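# Load a cartridge into the sealant gun and leave it

## Task

Put the cartridge into the sealant gun and seat it all the way forward in the cup of the gun's front ring, with its nozzle sticking out through that ring. The plunger rod can only be drawn back while its small thumb plate, located just behind the handle, is held pressed toward the front of the gun. The gun must never go into, or travel above, the marked areas around the bases of the arms. When finished, the loaded gun must sit on the table and not lean or rest on anything else, and the result must hold without the robot supporting it. Nothing the robot is touching at the end may drop by more than about a fingernail's thickness once released. Declare that you are done to finish.

## Robot and tools

ROBOT AND FRAME. Two arms, left_arm and right_arm, each with six revolute joints and a parallel gripper. Positions are in one shared scene frame in metres: origin on the table top midway between the arms, +x pointing out across the table, +z up, left_arm on the +y side. The names left and right do not refer to image sides. Base roots: left_arm at (+0.037, +0.360, 0), right_arm at (-0.018, -0.321, 0). A gripper's fingers point along its own +z axis and close along its y axis; the reported end_effector_position is the point between the pads, roughly 1 cm short of the fingertips.

JOINT ORDER. Every row and every per-joint list uses this order for each arm: wrist pitch (joint4), shoulder (joint2), wrist roll (joint6), elbow (joint3), wrist yaw (joint5), waist (joint1). Follow this order only. Stated ranges in rad: waist -2.618 to 3.054, shoulder 0.000 to 3.142, elbow 0.000 to 3.142, wrist pitch -1.571 to 1.571, wrist yaw -1.571 to 1.571, wrist roll -2.094 to 2.094.

ROW FORMAT. A row has 14 numbers, each in [-1, 1], always for both arms: left_arm's six joint numbers then its opening, then right_arm's six joints then its opening. Joint numbers are scaled offsets, not poses: 1.0 equals 1.202 rad for the waist, 1.258 shoulder, 1.238 elbow, 2.073 wrist pitch, 2.022 wrist yaw and wrist roll. The opening is absolute: +1 fully open, -1 closed. Optionally 12 more numbers, 0 to 1, set per-joint stiffness scales (left six, then right six, in Joint positions order); they persist until changed.

execute_actions(actions): a list of up to 15 actions; each action is a table of up to 15 rows, one row per 1/30 s step; a short table repeats its final row to fill 15 steps. Joint offsets in every row are measured from the angles at the beginning of that action (for the first action, from the last reported angles), not from the previous row. An empty list just returns state and pictures. If any action asks a joint more than 0.036 rad beyond its range, that action is rejected for both arms; a malformed action, or a failing first action, rejects the whole call.

move(target, speed, blocking): target is one 14-number row (optional stiffness extra); offsets are taken from the Joint positions in the most recent result that printed them. All joints follow paths that finish together, so grippers trace curves; duration 0.5 to 10 s. speed (0.01 to 2 rad/s, default 0.5) caps the joint with the longest way to go. Paths ignore obstacles and the other arm. With blocking=false you get a result after 0.5 s; then use wait(0) to check, or stop, before sending more rows or moves.

wait(seconds): 0 to 10; arms hold their last command. stop(): brakes a running move; fingers continue. zoom_image(camera, region): camera is cam_high, cam_low, cam_left_wrist or cam_right_wrist; region [x0, y0, x1, y1] in pixels of that 504x504 image, top-left origin, at most 504 by 504. read_manual(section): only "licences"; moves nothing. finished_scene(scene): pass the current scene's number to end it and report done; it cannot be undone.

MOTION LIMITS. Each step the joint target is kept within a lead of the measured angle: 0.202 rad waist, 0.258 shoulder, 0.238 elbow, 0.573 wrist pitch, 0.522 wrist yaw and roll. If targets would shift a gripper over 70 mm from where it is, they are scaled down. Large offsets therefore take several actions; an unfinished part may need to be commanded again. Friction can leave a joint up to about 0.031 rad short, and tinier commands may not move it.

GRIPPING. grip_measured is the finger opening on the command scale; readings may be off by about 1 mm. To hold something, command about 0.03 below grip_measured for a firm grip, less for a gentle one. Pads exert roughly 50 to 62 N, less on parts thinner than 2 mm.

RESULTS. The state line gives each gripper's position and quat_wxyz (printed position may be off, more at long reach). Joint positions and Joint velocities list each arm's joints in rad and rad/s plus pad gap in m (0.094 fully open). Joint targets shows what joints are being driven toward. Step readings list angles at some steps; HELD marks steps where an arm was held back. "joint sent to its limit" means a joint reached its real end (which can differ by 0.036 rad from the stated one). "joint command not followed" means a clearance check altered targets. A move adds a "move:" line: ending (done, off_target, moving, held, fault), limits=held or limits=none, and each arm's joint farthest from target. MOTOR HOT warns at 75 °C; at 90 °C the arm stops for 10 s; at 100 °C it goes limp and falls. FAULT lines report stops.

AVOID. Letting the gun enter or cross the base zones; knocking anything off the table; arms striking or squeezing each other; drops, slips, slams and forceful pushes; holding loads long enough to overheat. Loose objects may occasionally be nudged by outside pushes, so check before finishing.

Each tool is called after "Emit:" by a JSON object that holds its "method" and its "body".

## Session

Emit:
{"method": "execute_actions", "body": {"actions": []}}

Scene clock: 0.00 s.
left_arm: end_effector_position=(+0.0981, +0.6836, +0.1422) grip_measured=+1.000 end_effector_quat_wxyz=(-0.136, +0.882, -0.421, -0.164) | right_arm: end_effector_position=(+0.3172, -0.5909, +0.2882) grip_measured=+1.000 end_effector_quat_wxyz=(+0.510, +0.652, +0.326, +0.457)
Joint names: [wrist pitch, shoulder, wrist roll, elbow, wrist yaw, waist]
Joint positions: left_arm=[-0.982  1.489 -0.971  1.218 -0.293  1.251  0.094] | right_arm=[ 0.43   1.318  1.805  0.817 -0.489 -1.024  0.094]
Joint velocities: left_arm=[-0.066  0.017 -0.037 -0.017 -0.037  0.027  0.   ] | right_arm=[-0.051  0.012  0.037  0.002  0.022  0.012  0.   ]
Motor temperatures (°C, as the motors report them): left_arm=[20 20 21 20 20 21] | right_arm=[19 21 20 20 18 18]
Joint targets: left_arm=[-0.982 1.489 -0.971 1.218 -0.293 1.251] | right_arm=[0.430 1.318 1.805 0.817 -0.489 -1.024]
Joint stiffness scale: left_arm=[1. 1. 1. 1. 1. 1.] | right_arm=[1. 1. 1. 1. 1. 1.]

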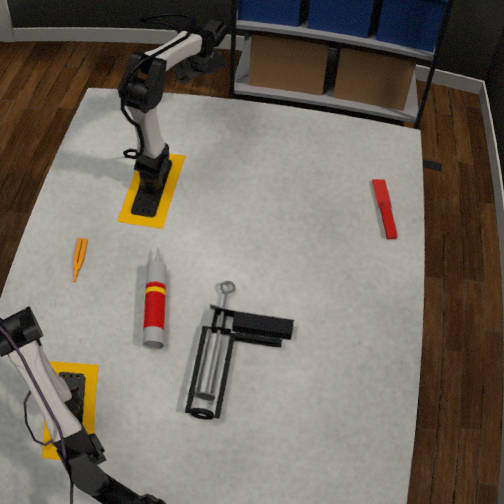

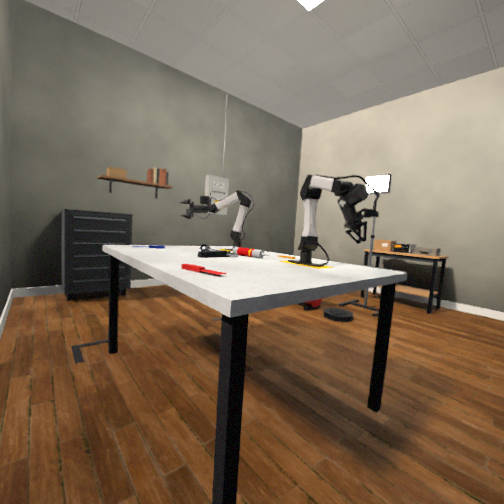

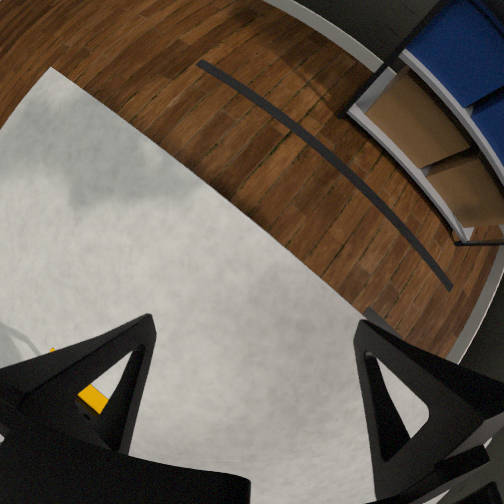

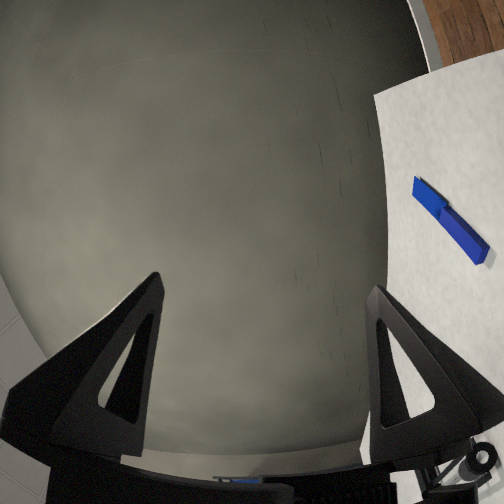

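Emit:
{"method": "zoom_image", "body": {"camera": "cam_high", "region": [120, 240, 320, 440]}}

Region (120, 240, 320, 440) of cam_high's 504x504 image, scaled by 2.520, with more detail than that image has.

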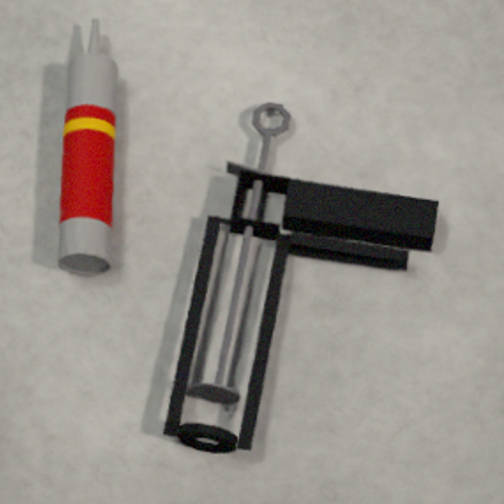

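Emit:
{"method": "move", "body": {"target": [0,0,0,0,0,0,1,-0.896,0.5,-0.558,0.9,0.242,1.0,1], "speed": 1.0}}

Emit:
{"method": "move", "body": {"target": [0,0,0,0,0,0,1,0,0.227,0,0.127,0,0.285,1], "speed": 0.8}}

Scene clock: 6.17 s.
left_arm: end_effector_position=(+0.0981, +0.6836, +0.1422) grip_measured=+1.000 end_effector_quat_wxyz=(-0.136, +0.882, -0.421, -0.164) | right_arm: end_effector_position=(+0.3536, -0.1899, +0.1727) grip_measured=+1.000 end_effector_quat_wxyz=(+0.060, +0.172, +0.983, +0.038)
Joint names: [wrist pitch, shoulder, wrist roll, elbow, wrist yaw, waist]
Joint positions: left_arm=[-0.982  1.489 -0.971  1.218 -0.293  1.251  0.094] | right_arm=[-1.411  1.932  0.682  1.914 -0.008  0.178  0.094]
Joint velocities: left_arm=[-0.007 -0.017 -0.022 -0.022 -0.007 -0.002  0.   ] | right_arm=[-0.037 -0.007 -0.037 -0.017  0.051 -0.027  0.   ]
Motor temperatures (°C, as the motors report them): left_arm=[21 21 21 21 20 21] | right_arm=[21 22 20 22 18 18]
Joint targets: left_arm=[-0.982 1.489 -0.971 1.218 -0.293 1.251] | right_arm=[-1.427 1.947 0.676 1.931 0.001 0.178]
Joint stiffness scale: left_arm=[1. 1. 1. 1. 1. 1.] | right_arm=[1. 1. 1. 1. 1. 1.]
move: done; limits=none; left_arm: farthest joint: the waist, 0.000 radians from its target (0.000 radians at the start); right_arm: farthest joint: the elbow, 0.018 radians from its target (1.114 radians at the start)
camera_calibration (this result's frames):
cam_right_wrist: T_world_to_cam=[[-0.27071, -0.95409, -0.128176, -0.0539472], [-0.779166, 0.138964, 0.611219, 0.22008], [-0.565346, 0.265334, -0.781013, 0.492353], [0, 0, 0, 1]] pos_world=[0.435225, -0.212691, 0.243102]

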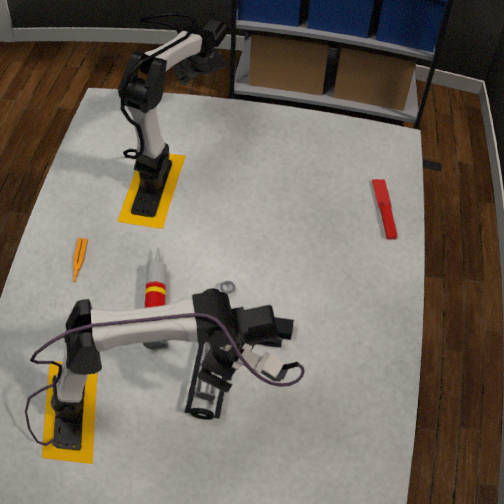

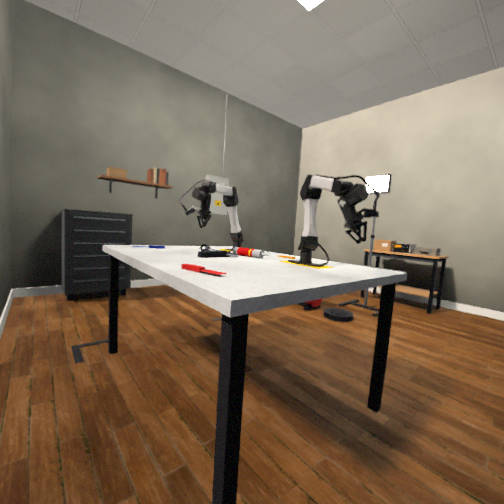

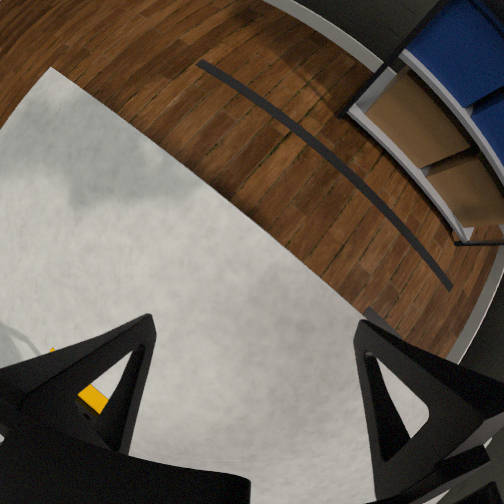

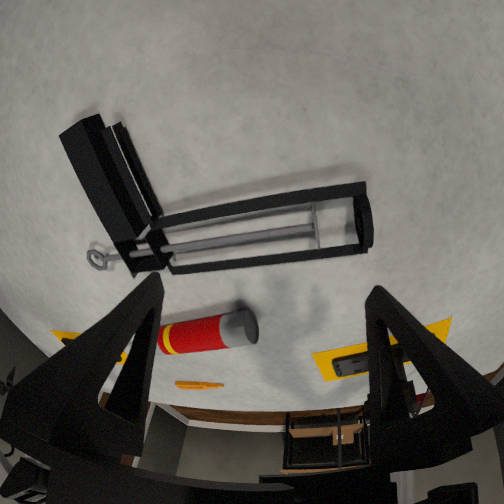

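Scene clock: 7.20 s.
left_arm: end_effector_position=(+0.0981, +0.6836, +0.1422) grip_measured=+1.000 end_effector_quat_wxyz=(-0.136, +0.882, -0.421, -0.164) | right_arm: end_effector_position=(+0.3148, -0.0474, +0.0968) grip_measured=+1.000 end_effector_quat_wxyz=(-0.003, -0.001, +1.000, +0.002)
Joint names: [wrist pitch, shoulder, wrist roll, elbow, wrist yaw, waist]
Joint positions: left_arm=[-0.982  1.489 -0.971  1.218 -0.293  1.251  0.094] | right_arm=[-1.408  2.22   0.682  2.055 -0.007  0.528  0.094]
Joint velocities: left_arm=[-0.007  0.007 -0.007  0.022 -0.007 -0.007  0.   ] | right_arm=[-0.007  0.002  0.022 -0.012 -0.022 -0.002  0.   ]
Motor temperatures (°C, as the motors report them): left_arm=[21 21 21 21 20 21] | right_arm=[21 22 20 22 18 18]
Joint targets: left_arm=[-0.982 1.489 -0.971 1.218 -0.293 1.251] | right_arm=[-1.411 2.217 0.682 2.071 -0.008 0.521]
Joint stiffness scale: left_arm=[1. 1. 1. 1. 1. 1.] | right_arm=[1. 1. 1. 1. 1. 1.]
move: done; limits=none; left_arm: farthest joint: the waist, 0.000 radians from its target (0.000 radians at the start); right_arm: farthest joint: the elbow, 0.016 radians from its target (0.158 radians at the start)
camera_calibration (this result's frames):
cam_right_wrist: T_world_to_cam=[[0.0630195, -0.997013, -0.0446408, -0.0533407], [-0.706571, -0.0761614, 0.703531, 0.174459], [-0.70483, -0.0127943, -0.709261, 0.397063], [0, 0, 0, 1]] pos_world=[0.406491, -0.0348142, 0.156502]

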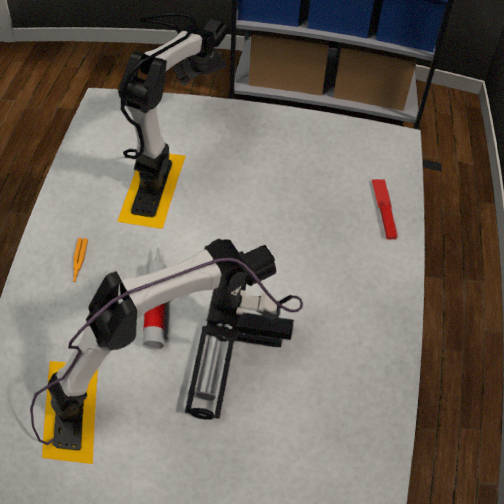

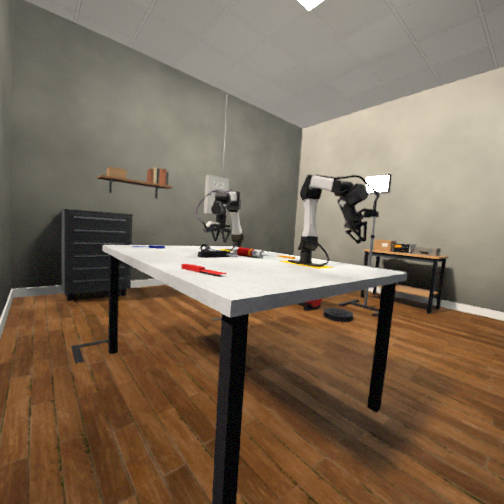

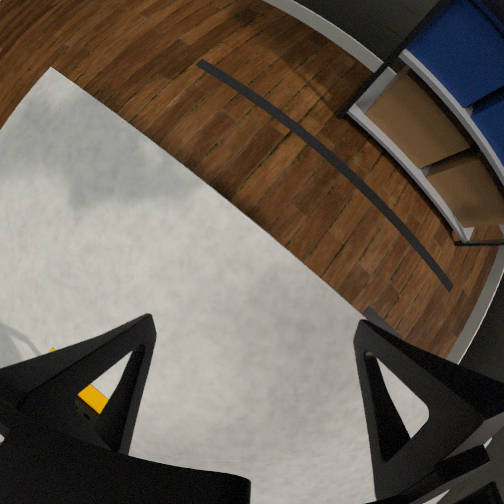

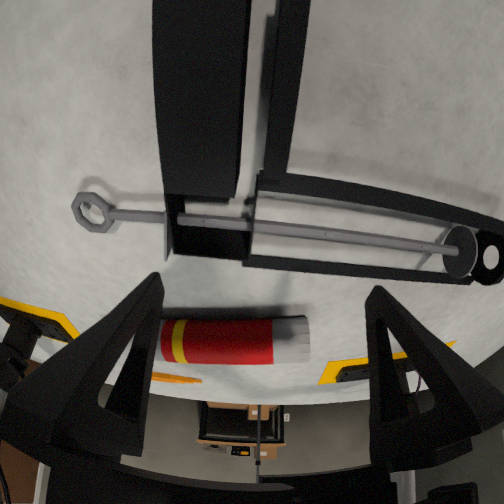

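Emit:
{"method": "zoom_image", "body": {"camera": "cam_right_wrist", "region": [60, 150, 300, 300]}}

Region (60, 150, 300, 300) of cam_right_wrist's 504x504 image, scaled by 2.100, with more detail than that image has; it fills the top 315 rows of this view, and the rest is white.

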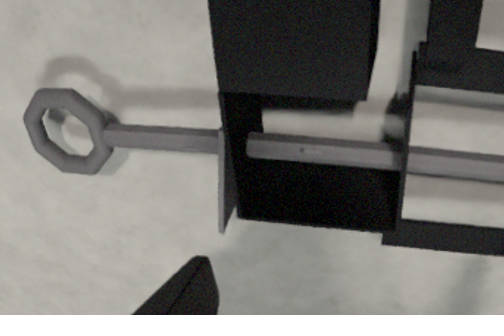

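Emit:
{"method": "move", "body": {"target": [0.177,0,-0.51,0,0.145,-0.9,1, 0.035,0.02,0.056,-0.03,0,0.089,0.6], "speed": 1.0}}

Scene clock: 13.57 s.
left_arm: end_effector_position=(+0.4347, +0.4228, +0.1752) grip_measured=+1.000 end_effector_quat_wxyz=(-0.200, +0.832, -0.449, +0.257) | right_arm: end_effector_position=(+0.2937, -0.0084, +0.0878) grip_measured=+0.602 end_effector_quat_wxyz=(+0.008, +0.003, +1.000, +0.013)
Joint names: [wrist pitch, shoulder, wrist roll, elbow, wrist yaw, waist]
Joint positions: left_arm=[-0.636  1.489 -1.996  1.218 -0.008  0.171  0.094] | right_arm=[-1.346  2.231  0.79   2.037 -0.007  0.627  0.075]
Joint velocities: left_arm=[ 0.081 -0.002  0.007 -0.002 -0.066  0.002  0.   ] | right_arm=[-0.022 -0.002 -0.037 -0.017 -0.051 -0.032 -0.   ]
Motor temperatures (°C, as the motors report them): left_arm=[22 22 21 22 20 21] | right_arm=[20 25 20 23 18 18]
Joint targets: left_arm=[-0.615 1.489 -2.002 1.218 -0.000 0.170] | right_arm=[-1.335 2.246 0.796 2.018 -0.007 0.635]
Joint stiffness scale: left_arm=[1. 1. 1. 1. 1. 1.] | right_arm=[1. 1. 1. 1. 1. 1.]
move: off_target (left_arm); limits=none; left_arm: farthest joint: the wrist pitch, 0.021 radians from its target (0.367 radians at the start); right_arm: farthest joint: the elbow, 0.019 radians from its target (0.037 radians at the start)
camera_calibration (this result's frames):
cam_left_wrist: T_world_to_cam=[[0.665271, 0.523855, 0.531968, -0.600484], [0.173463, -0.801474, 0.57232, 0.202101], [0.726171, -0.288471, -0.624067, 0.0208953], [0, 0, 0, 1]] pos_world=[0.349254, 0.482573, 0.216812]
cam_right_wrist: T_world_to_cam=[[0.0558729, -0.996302, -0.0652687, -0.00966391], [-0.722639, -0.0854612, 0.685922, 0.175027], [-0.688963, 0.00884127, -0.724742, 0.373176], [0, 0, 0, 1]] pos_world=[0.384126, 0.00203052, 0.149771]

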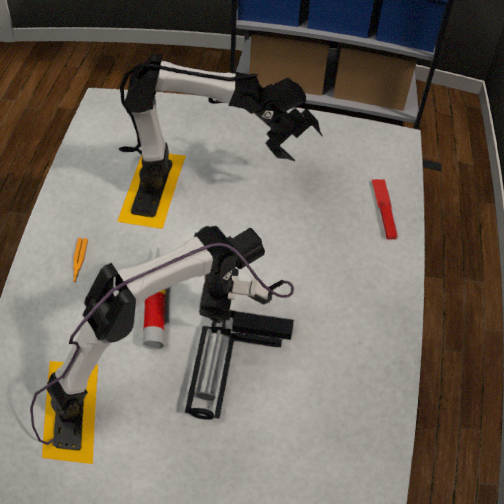

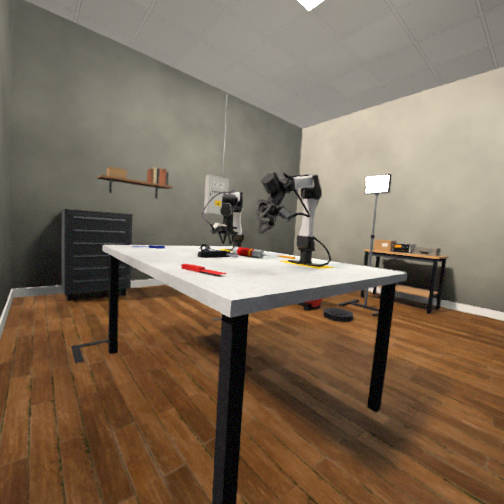

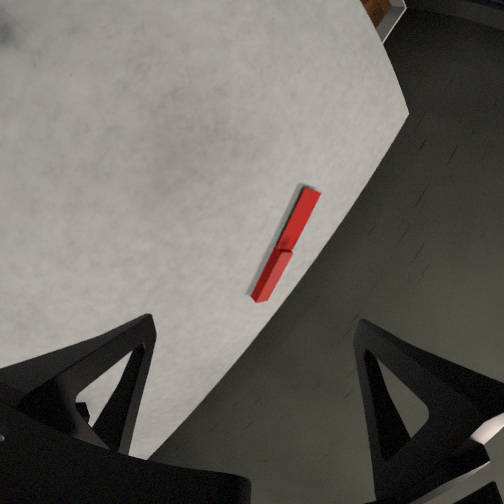

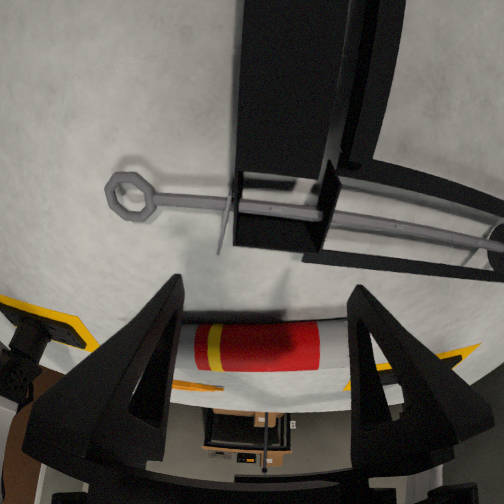

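Emit:
{"method": "move", "body": {"target": [0.015,0.064,0,-0.128,0,-0.805,0.3, 0.066,0.019,0,-0.131,0,0.01,0.7], "speed": 0.7}}

Scene clock: 16.30 s.
left_arm: end_effector_position=(+0.2947, +0.0901, +0.0999) grip_measured=+0.303 end_effector_quat_wxyz=(+0.042, -0.543, +0.807, -0.230) | right_arm: end_effector_position=(+0.2894, -0.0127, +0.0473) grip_measured=+0.698 end_effector_quat_wxyz=(-0.002, +0.003, +1.000, +0.003)
Joint names: [wrist pitch, shoulder, wrist roll, elbow, wrist yaw, waist]
Joint positions: left_arm=[-0.624  1.555 -1.997  1.08  -0.007 -0.795  0.061] | right_arm=[-1.221  2.241  0.79   1.893 -0.007  0.627  0.08 ]
Joint velocities: left_arm=[-0.051  0.002  0.007 -0.002 -0.066 -0.002  0.   ] | right_arm=[-0.022  0.017 -0.022 -0.002 -0.051  0.022  0.   ]
Motor temperatures (°C, as the motors report them): left_arm=[22 22 21 22 20 21] | right_arm=[20 26 20 23 18 18]
Joint targets: left_arm=[-0.605 1.570 -1.996 1.060 -0.008 -0.797] | right_arm=[-1.209 2.255 0.789 1.875 -0.007 0.639]
Joint stiffness scale: left_arm=[1. 1. 1. 1. 1. 1.] | right_arm=[1. 1. 1. 1. 1. 1.]
move: off_target (left_arm); limits=none; left_arm: farthest joint: the elbow, 0.021 radians from its target (0.159 radians at the start); right_arm: farthest joint: the elbow, 0.018 radians from its target (0.162 radians at the start)
camera_calibration (this result's frames):
cam_left_wrist: T_world_to_cam=[[0.869833, -0.312912, 0.381414, -0.26282], [-0.486003, -0.676387, 0.553446, 0.187773], [0.0848032, -0.666774, -0.74042, 0.214334], [0, 0, 0, 1]] pos_world=[0.301691, 0.18768, 0.155019]
cam_right_wrist: T_world_to_cam=[[0.0547552, -0.997416, -0.0465117, -0.0169225], [-0.708763, -0.0716354, 0.7018, 0.194696], [-0.703319, -0.00546145, -0.710854, 0.344243], [0, 0, 0, 1]] pos_world=[0.381033, -0.00105152, 0.107282]

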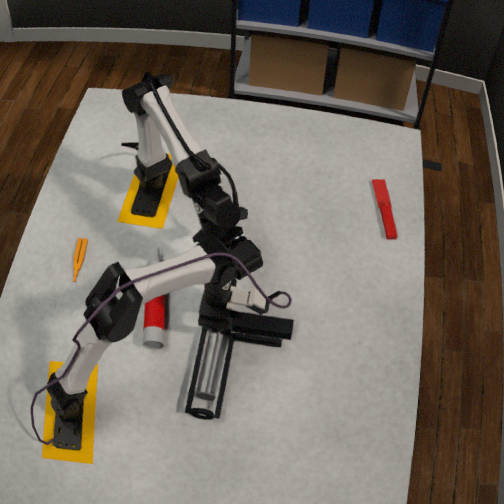

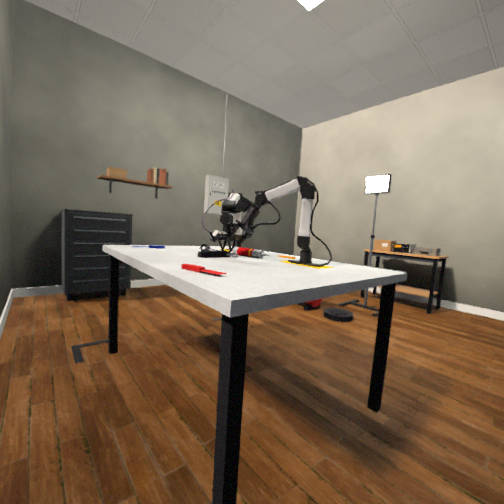

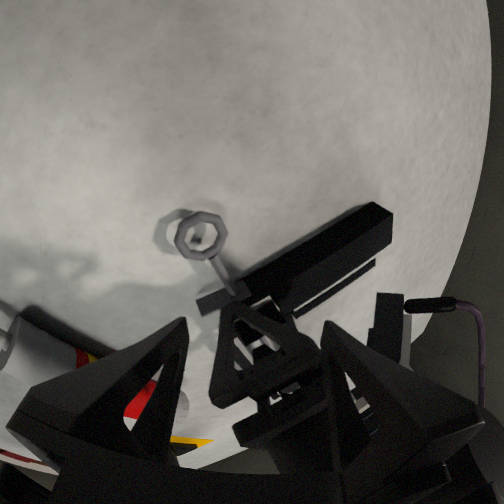

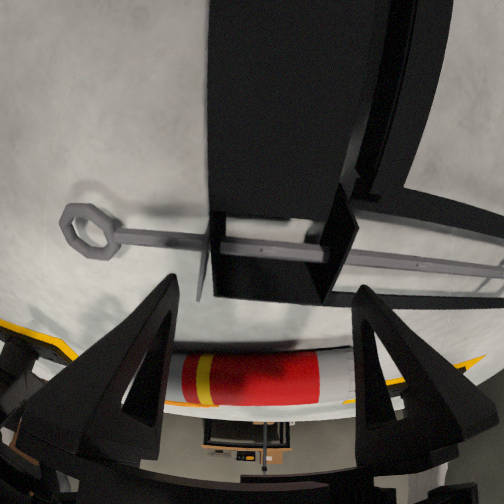

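Emit:
{"method": "move", "body": {"target": [0,0,0,0,0,0,0.3, 0.027,0.011,0,-0.051,0,0.01,0.7], "speed": 0.15}}

Scene clock: 17.93 s.
left_arm: end_effector_position=(+0.2947, +0.0901, +0.0999) grip_measured=+0.303 end_effector_quat_wxyz=(+0.042, -0.543, +0.807, -0.230) | right_arm: end_effector_position=(+0.2883, -0.0138, +0.0361) grip_measured=+0.698 end_effector_quat_wxyz=(-0.002, +0.003, +1.000, +0.003)
Joint names: [wrist pitch, shoulder, wrist roll, elbow, wrist yaw, waist]
Joint positions: left_arm=[-0.624  1.555 -1.997  1.08  -0.007 -0.795  0.061] | right_arm=[-1.176  2.241  0.79   1.848 -0.007  0.627  0.08 ]
Joint velocities: left_arm=[ 0.007  0.002 -0.037 -0.002  0.022  0.007 -0.001] | right_arm=[-0.007  0.002 -0.051 -0.007  0.022  0.007 -0.   ]
Motor temperatures (°C, as the motors report them): left_arm=[22 22 21 22 20 21] | right_arm=[20 27 20 24 18 19]
Joint targets: left_arm=[-0.624 1.555 -1.997 1.080 -0.007 -0.795] | right_arm=[-1.165 2.255 0.790 1.829 -0.007 0.639]
Joint stiffness scale: left_arm=[1. 1. 1. 1. 1. 1.] | right_arm=[1. 1. 1. 1. 1. 1.]
move: done; limits=none; left_arm: farthest joint: the waist, 0.000 radians from its target (0.000 radians at the start); right_arm: farthest joint: the elbow, 0.018 radians from its target (0.063 radians at the start)
camera_calibration (this result's frames):
cam_left_wrist: T_world_to_cam=[[0.869833, -0.312912, 0.381414, -0.26282], [-0.486003, -0.676387, 0.553446, 0.187773], [0.0848032, -0.666774, -0.74042, 0.214334], [0, 0, 0, 1]] pos_world=[0.301691, 0.18768, 0.155019]
cam_right_wrist: T_world_to_cam=[[0.0547426, -0.997428, -0.0462579, -0.0184975], [-0.708573, -0.0714464, 0.702011, 0.201668], [-0.703511, -0.00565282, -0.710662, 0.335498], [0, 0, 0, 1]] pos_world=[0.379936, -0.00214499, 0.0959969]

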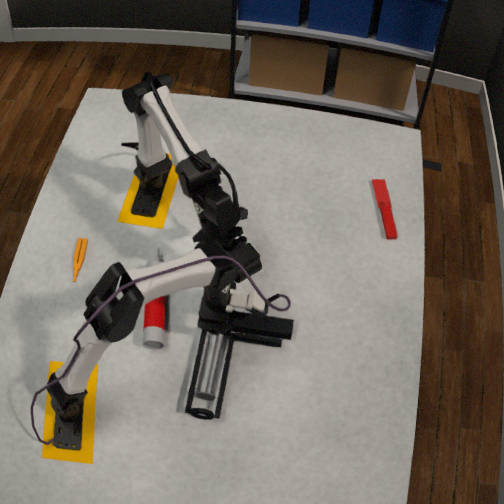

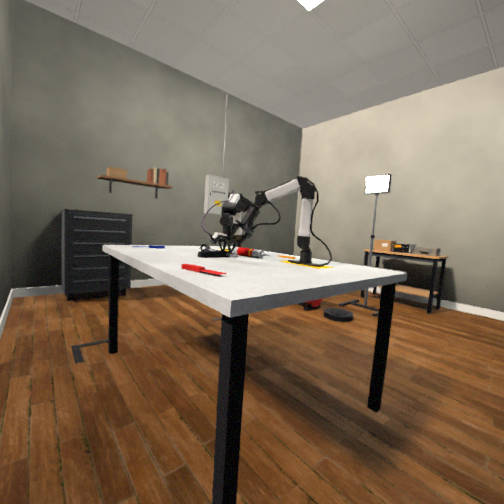

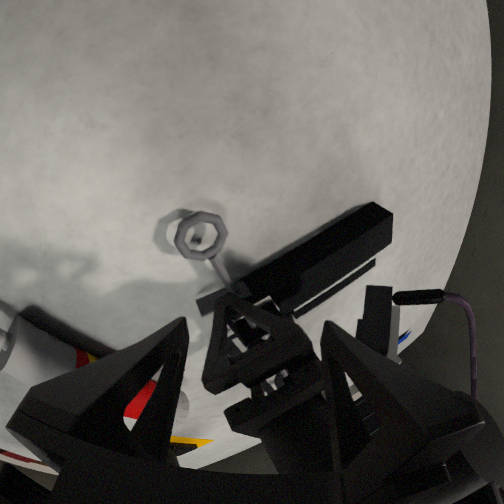

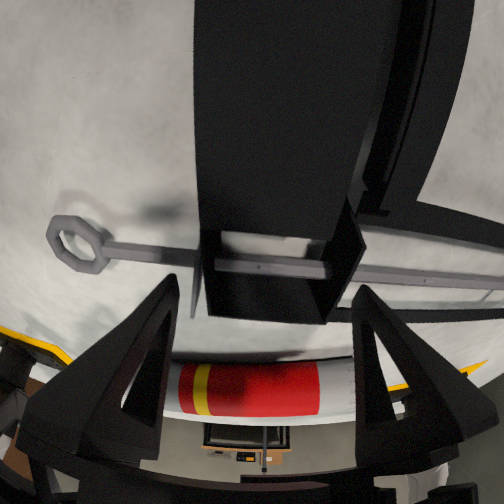

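Try closing.

Emit:
{"method": "move", "body": {"target": [0,0,0,0,0,0,0.3, 0,0,0,0,0,0,0.1]}}

Emit:
{"method": "zoom_image", "body": {"camera": "cam_left_wrist", "region": [130, 190, 330, 390]}}

Scene clock: 18.97 s.
left_arm: end_effector_position=(+0.2947, +0.0901, +0.0999) grip_measured=+0.303 end_effector_quat_wxyz=(+0.042, -0.543, +0.807, -0.230) | right_arm: end_effector_position=(+0.2883, -0.0132, +0.0361) grip_measured=+0.156 end_effector_quat_wxyz=(-0.002, +0.003, +1.000, +0.005)
Joint names: [wrist pitch, shoulder, wrist roll, elbow, wrist yaw, waist]
Joint positions: left_arm=[-0.624  1.555 -1.997  1.08  -0.007 -0.795  0.061] | right_arm=[-1.174  2.241  0.79   1.848 -0.01   0.627  0.054]
Joint velocities: left_arm=[-0.037  0.012 -0.081 -0.012 -0.022 -0.002 -0.001] | right_arm=[-0.022 -0.007 -0.022 -0.002  0.037  0.002 -0.   ]
Motor temperatures (°C, as the motors report them): left_arm=[22 22 21 22 20 21] | right_arm=[20 27 20 24 18 19]
Joint targets: left_arm=[-0.624 1.555 -1.997 1.080 -0.007 -0.795] | right_arm=[-1.176 2.241 0.790 1.848 -0.008 0.627]
Joint stiffness scale: left_arm=[1. 1. 1. 1. 1. 1.] | right_arm=[1. 1. 1. 1. 1. 1.]
move: done; limits=none; left_arm: farthest joint: the waist, 0.000 radians from its target (0.000 radians at the start); right_arm: farthest joint: the wrist yaw, 0.003 radians from its target (0.000 radians at the start)
camera_calibration (this result's frames):
cam_left_wrist: T_world_to_cam=[[0.869833, -0.312912, 0.381414, -0.26282], [-0.486003, -0.676387, 0.553446, 0.187773], [0.0848032, -0.666774, -0.74042, 0.214334], [0, 0, 0, 1]] pos_world=[0.301691, 0.18768, 0.155019]
cam_right_wrist: T_world_to_cam=[[0.0543549, -0.997307, -0.0492307, -0.0176716], [-0.708413, -0.0732622, 0.701986, 0.201678], [-0.703702, -0.00328074, -0.710487, 0.335623], [0, 0, 0, 1]] pos_world=[0.38001, -0.00174754, 0.0960113]

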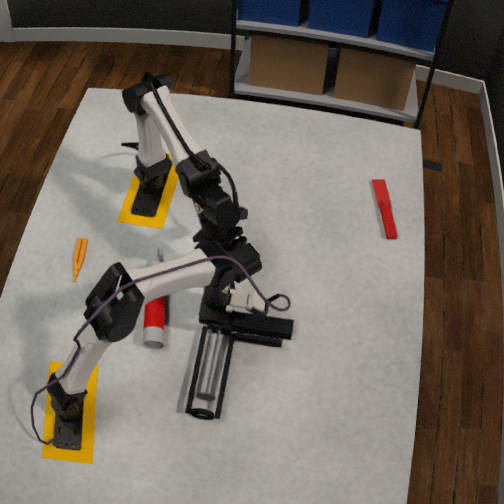

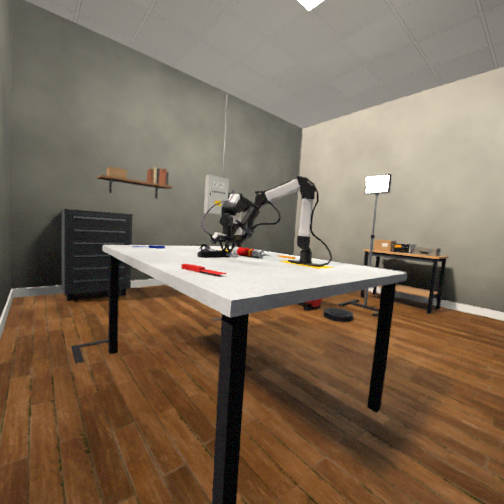

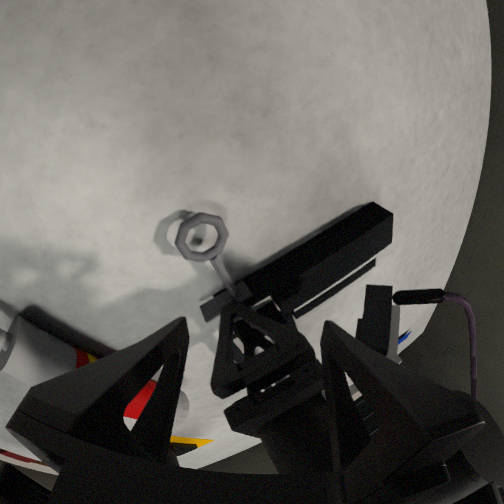

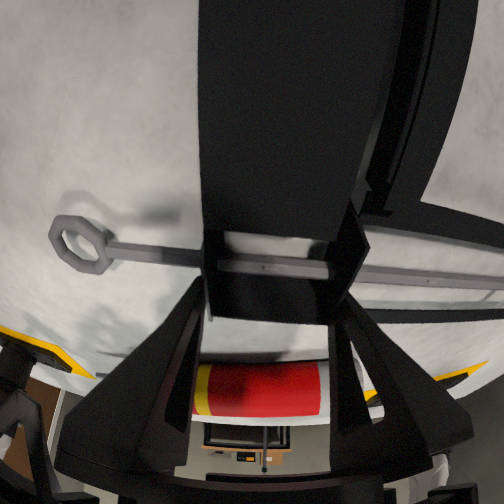

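Region (130, 190, 330, 390) of cam_left_wrist's 504x504 image, scaled by 2.520, with more detail than that image has.

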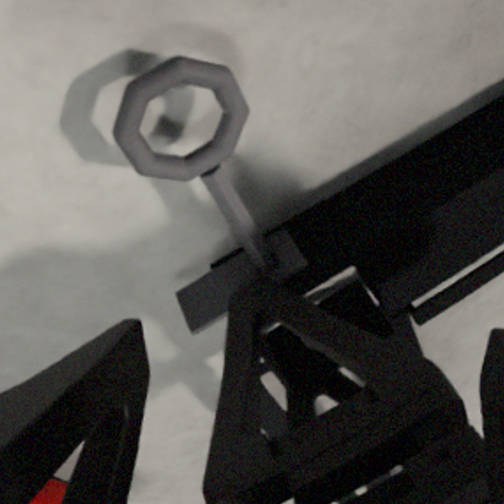

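Emit:
{"method": "move", "body": {"target": [0.089,0.036,0,-0.125,0,0.025,0.3, 0,0,0,0,0,0,0.1], "speed": 0.3}}

Scene clock: 21.07 s.
left_arm: end_effector_position=(+0.2965, +0.0994, +0.0594) grip_measured=+0.303 end_effector_quat_wxyz=(+0.044, -0.552, +0.801, -0.228) | right_arm: end_effector_position=(+0.2883, -0.0132, +0.0361) grip_measured=+0.156 end_effector_quat_wxyz=(-0.002, +0.003, +1.000, +0.005)
Joint names: [wrist pitch, shoulder, wrist roll, elbow, wrist yaw, waist]
Joint positions: left_arm=[-0.459  1.587 -1.997  0.945 -0.007 -0.774  0.061] | right_arm=[-1.174  2.241  0.79   1.848 -0.01   0.627  0.054]
Joint velocities: left_arm=[-0.022  0.007  0.007  0.022 -0.022  0.017 -0.001] | right_arm=[-0.066  0.002 -0.007 -0.007 -0.022 -0.012 -0.001]
Motor temperatures (°C, as the motors report them): left_arm=[22 22 21 23 20 21] | right_arm=[20 28 20 24 18 18]
Joint targets: left_arm=[-0.440 1.601 -1.997 0.926 -0.007 -0.765] | right_arm=[-1.174 2.241 0.790 1.848 -0.010 0.627]
Joint stiffness scale: left_arm=[1. 1. 1. 1. 1. 1.] | right_arm=[1. 1. 1. 1. 1. 1.]
move: done; limits=none; left_arm: farthest joint: the elbow, 0.019 radians from its target (0.155 radians at the start); right_arm: farthest joint: the waist, 0.000 radians from its target (0.000 radians at the start)
camera_calibration (this result's frames):
cam_left_wrist: T_world_to_cam=[[0.87692, -0.295318, 0.379209, -0.249807], [-0.470668, -0.687485, 0.553024, 0.213916], [0.097383, -0.663439, -0.741866, 0.186426], [0, 0, 0, 1]] pos_world=[0.301589, 0.196974, 0.114732]
cam_right_wrist: T_world_to_cam=[[0.0543549, -0.997307, -0.0492307, -0.0176716], [-0.708413, -0.0732622, 0.701986, 0.201678], [-0.703702, -0.00328074, -0.710487, 0.335623], [0, 0, 0, 1]] pos_world=[0.38001, -0.00174754, 0.0960113]

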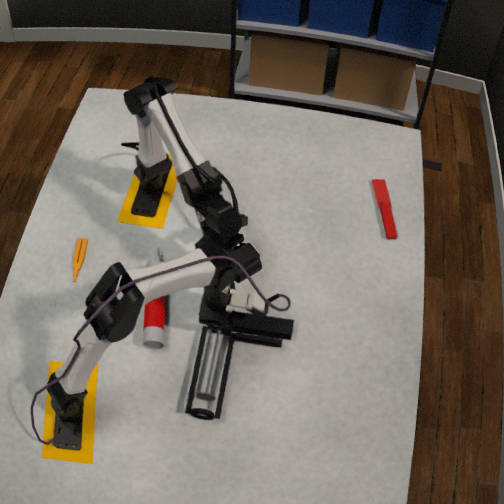

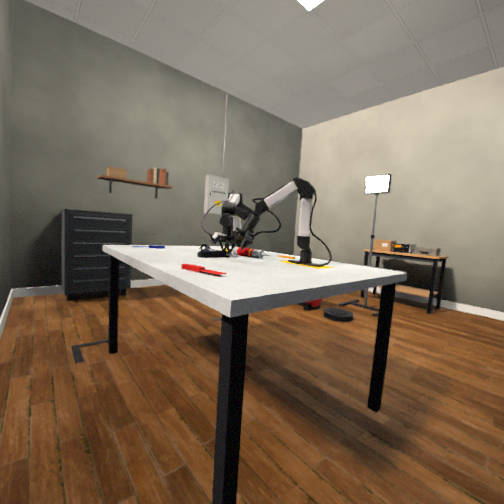

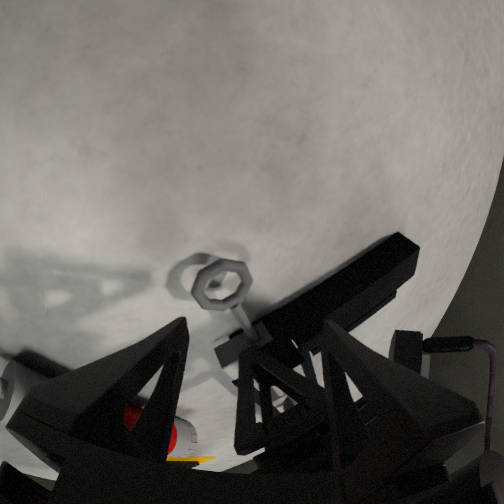

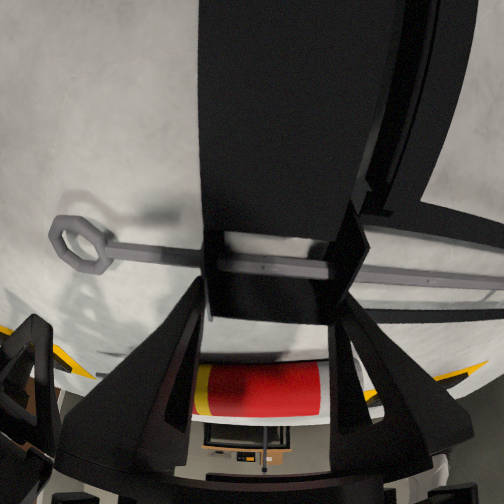

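Emit:
{"method": "move", "body": {"target": [0.082,0.079,0,-0.067,0,-0.025,0.3, 0,0,0,0,0,0,0.1], "speed": 0.2}}

Scene clock: 23.47 s.
left_arm: end_effector_position=(+0.2953, +0.0897, +0.0254) grip_measured=+0.303 end_effector_quat_wxyz=(+0.042, -0.543, +0.806, -0.230) | right_arm: end_effector_position=(+0.2883, -0.0132, +0.0361) grip_measured=+0.156 end_effector_quat_wxyz=(-0.002, +0.003, +1.000, +0.005)
Joint names: [wrist pitch, shoulder, wrist roll, elbow, wrist yaw, waist]
Joint positions: left_arm=[-0.309  1.672 -1.997  0.882 -0.007 -0.795  0.061] | right_arm=[-1.174  2.241  0.79   1.848 -0.01   0.627  0.054]
Joint velocities: left_arm=[ 0.037 -0.017 -0.11  -0.002  0.081 -0.012 -0.   ] | right_arm=[ 0.037 -0.007  0.037 -0.007  0.051  0.017 -0.   ]
Motor temperatures (°C, as the motors report them): left_arm=[22 22 21 23 20 21] | right_arm=[20 29 20 24 18 18]
Joint targets: left_arm=[-0.289 1.687 -1.997 0.862 -0.007 -0.804] | right_arm=[-1.174 2.241 0.790 1.848 -0.010 0.627]
Joint stiffness scale: left_arm=[1. 1. 1. 1. 1. 1.] | right_arm=[1. 1. 1. 1. 1. 1.]
move: done; limits=none; left_arm: farthest joint: the elbow, 0.020 radians from its target (0.083 radians at the start); right_arm: farthest joint: the waist, 0.000 radians from its target (0.000 radians at the start)
camera_calibration (this result's frames):
cam_left_wrist: T_world_to_cam=[[0.869852, -0.312475, 0.381729, -0.235133], [-0.48589, -0.676419, 0.553506, 0.228936], [0.0852518, -0.666946, -0.740213, 0.158775], [0, 0, 0, 1]] pos_world=[0.302233, 0.187278, 0.0805669]
cam_right_wrist: T_world_to_cam=[[0.0543549, -0.997307, -0.0492307, -0.0176716], [-0.708413, -0.0732622, 0.701986, 0.201678], [-0.703702, -0.00328074, -0.710487, 0.335623], [0, 0, 0, 1]] pos_world=[0.38001, -0.00174754, 0.0960113]

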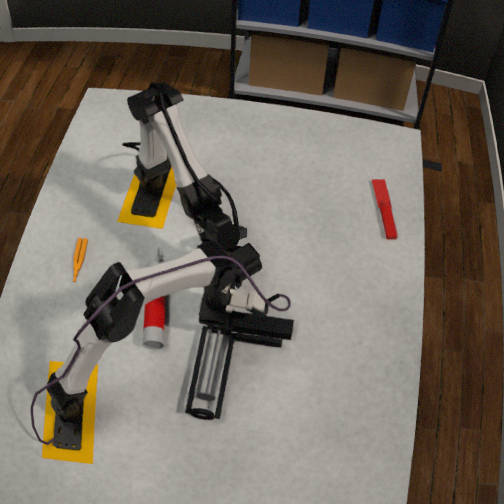

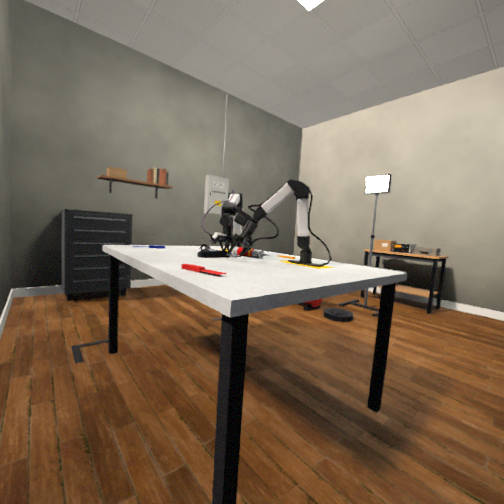

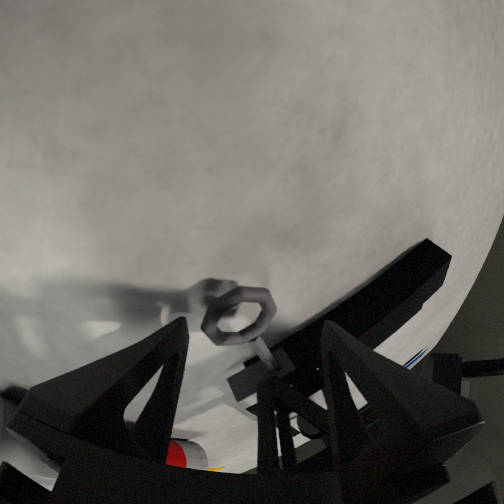

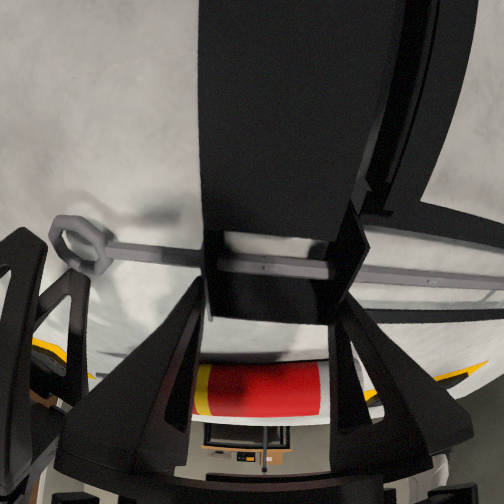

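Emit:
{"method": "move", "body": {"target": [0.051,0.056,0,-0.041,0,-0.012,0.3, 0,0,0,0,0,0,0.1], "speed": 0.15}}

Emit:
{"method": "move", "body": {"target": [0,0,0,0,0,0,-0.45, 0,0,0,0,0,0,0.1]}}

Scene clock: 25.07 s.
left_arm: end_effector_position=(+0.3022, +0.0798, +0.0169) grip_measured=+0.302 end_effector_quat_wxyz=(+0.044, -0.539, +0.804, -0.248) | right_arm: end_effector_position=(+0.2883, -0.0132, +0.0361) grip_measured=+0.156 end_effector_quat_wxyz=(-0.002, +0.003, +1.000, +0.005)
Joint names: [wrist pitch, shoulder, wrist roll, elbow, wrist yaw, waist]
Joint positions: left_arm=[-0.217  1.716 -1.997  0.872 -0.006 -0.799  0.061] | right_arm=[-1.174  2.241  0.79   1.848 -0.01   0.627  0.054]
Joint velocities: left_arm=[-0.007 -0.007  0.081 -0.002 -0.066 -0.002  0.   ] | right_arm=[-0.007  0.002 -0.081 -0.007 -0.037  0.002 -0.002]
Motor temperatures (°C, as the motors report them): left_arm=[23 22 21 23 20 21] | right_arm=[20 29 20 24 18 18]
Joint targets: left_arm=[-0.203 1.742 -1.997 0.832 -0.006 -0.809] | right_arm=[-1.174 2.241 0.790 1.848 -0.010 0.627]
Joint stiffness scale: left_arm=[1. 1. 1. 1. 1. 1.] | right_arm=[1. 1. 1. 1. 1. 1.]
move: off_target (left_arm); limits=none; left_arm: farthest joint: the elbow, 0.040 radians from its target (0.051 radians at the start); right_arm: farthest joint: the waist, 0.000 radians from its target (0.000 radians at the start)
camera_calibration (this result's frames):
cam_left_wrist: T_world_to_cam=[[0.858563, -0.305471, 0.411774, -0.238626], [-0.50276, -0.659052, 0.55936, 0.233919], [0.100512, -0.687269, -0.719416, 0.141864], [0, 0, 0, 1]] pos_world=[0.308221, 0.17877, 0.0694743]
cam_right_wrist: T_world_to_cam=[[0.0543549, -0.997307, -0.0492307, -0.0176716], [-0.708413, -0.0732622, 0.701986, 0.201678], [-0.703702, -0.00328074, -0.710487, 0.335623], [0, 0, 0, 1]] pos_world=[0.38001, -0.00174754, 0.0960113]

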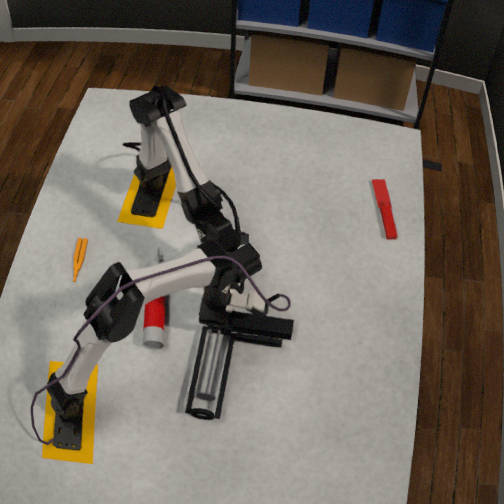

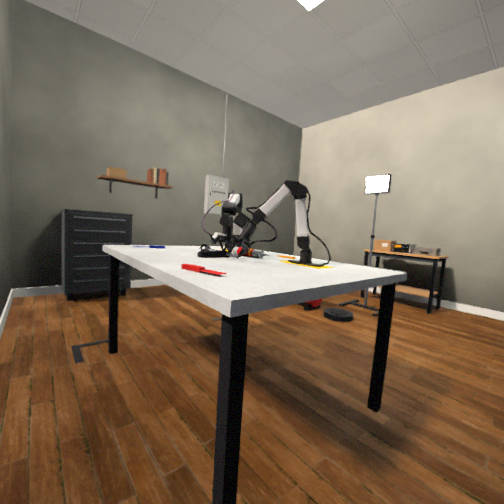

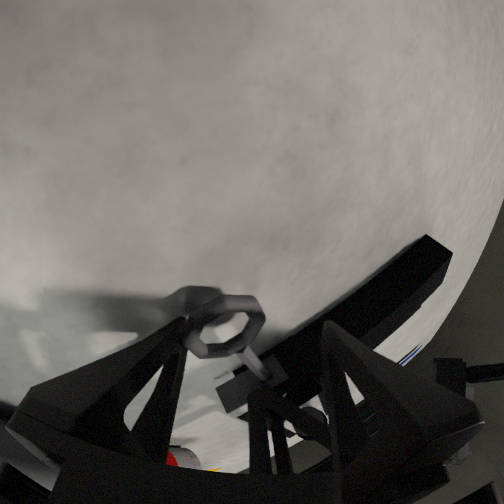

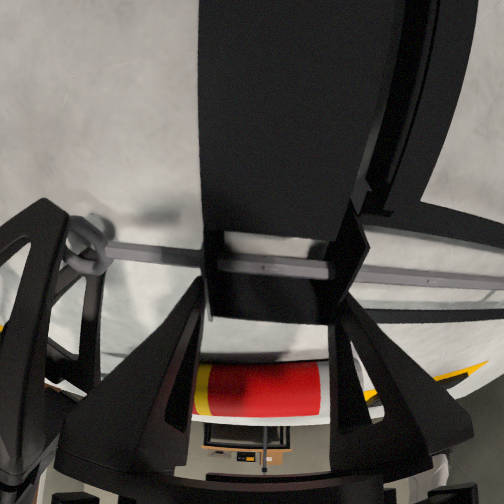

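Scene clock: 25.57 s.
left_arm: end_effector_position=(+0.2950, +0.0850, +0.0117) grip_measured=-0.447 end_effector_quat_wxyz=(+0.036, -0.541, +0.809, -0.229) | right_arm: end_effector_position=(+0.2938, -0.0137, +0.0361) grip_measured=+0.156 end_effector_quat_wxyz=(+0.007, +0.012, +1.000, +0.005)
Joint names: [wrist pitch, shoulder, wrist roll, elbow, wrist yaw, waist]
Joint positions: left_arm=[-0.256  1.717 -1.997  0.871  0.003 -0.799  0.026] | right_arm=[-1.16   2.241  0.804  1.848  0.003  0.622  0.054]
Joint velocities: left_arm=[ 0.051 -0.002 -0.007  0.007 -0.022  0.002  0.   ] | right_arm=[-0.022 -0.007  0.081  0.002 -0.022 -0.012 -0.   ]
Motor temperatures (°C, as the motors report them): left_arm=[23 22 21 23 20 21] | right_arm=[20 30 20 24 18 18]
Joint targets: left_arm=[-0.217 1.716 -1.997 0.872 -0.006 -0.799] | right_arm=[-1.174 2.241 0.790 1.848 -0.010 0.626]
Joint stiffness scale: left_arm=[1. 1. 1. 1. 1. 1.] | right_arm=[1. 1. 1. 1. 1. 1.]
move: off_target (left_arm); limits=none; left_arm: farthest joint: the wrist pitch, 0.039 radians from its target (0.000 radians at the start); right_arm: farthest joint: the wrist pitch, 0.014 radians from its target (0.000 radians at the start)
camera_calibration (this result's frames):
cam_left_wrist: T_world_to_cam=[[0.870312, -0.319022, 0.375209, -0.230631], [-0.487107, -0.670018, 0.560181, 0.232939], [0.0726864, -0.670299, -0.738522, 0.149511], [0, 0, 0, 1]] pos_world=[0.30332, 0.182714, 0.0664645]
cam_right_wrist: T_world_to_cam=[[0.0369001, -0.998096, -0.0494188, -0.0133313], [-0.723058, -0.0608021, 0.688106, 0.210497], [-0.689801, 0.0103415, -0.723925, 0.336106], [0, 0, 0, 1]] pos_world=[0.38454, -0.00398306, 0.0978125]

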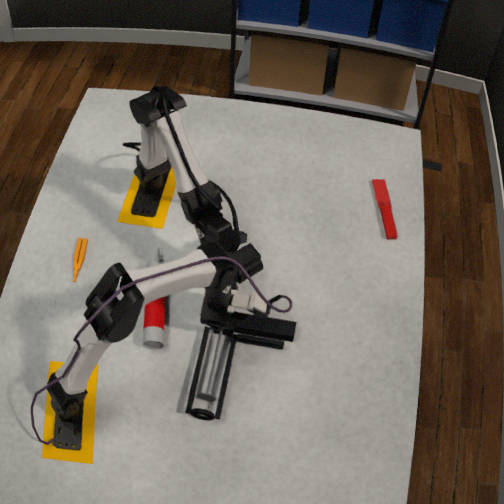

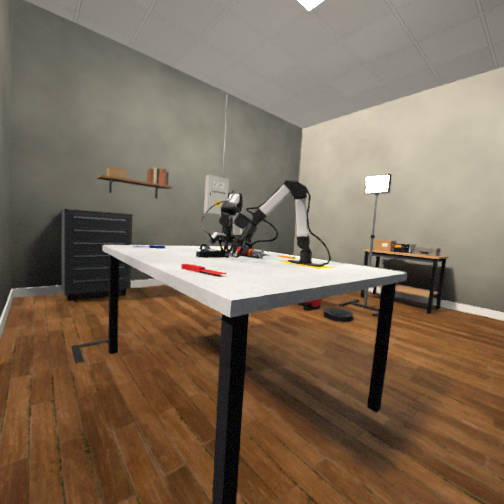

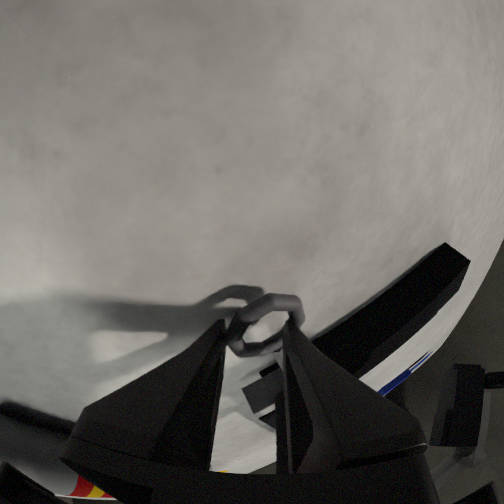

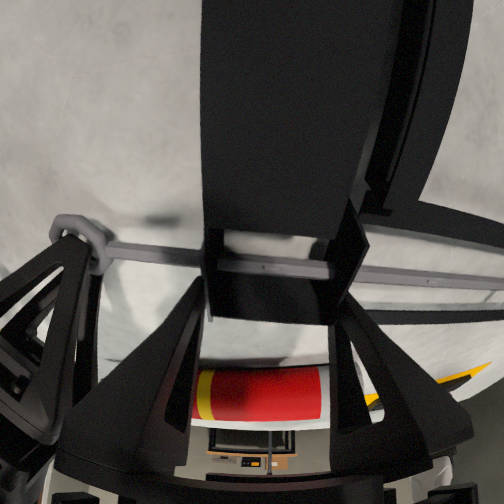

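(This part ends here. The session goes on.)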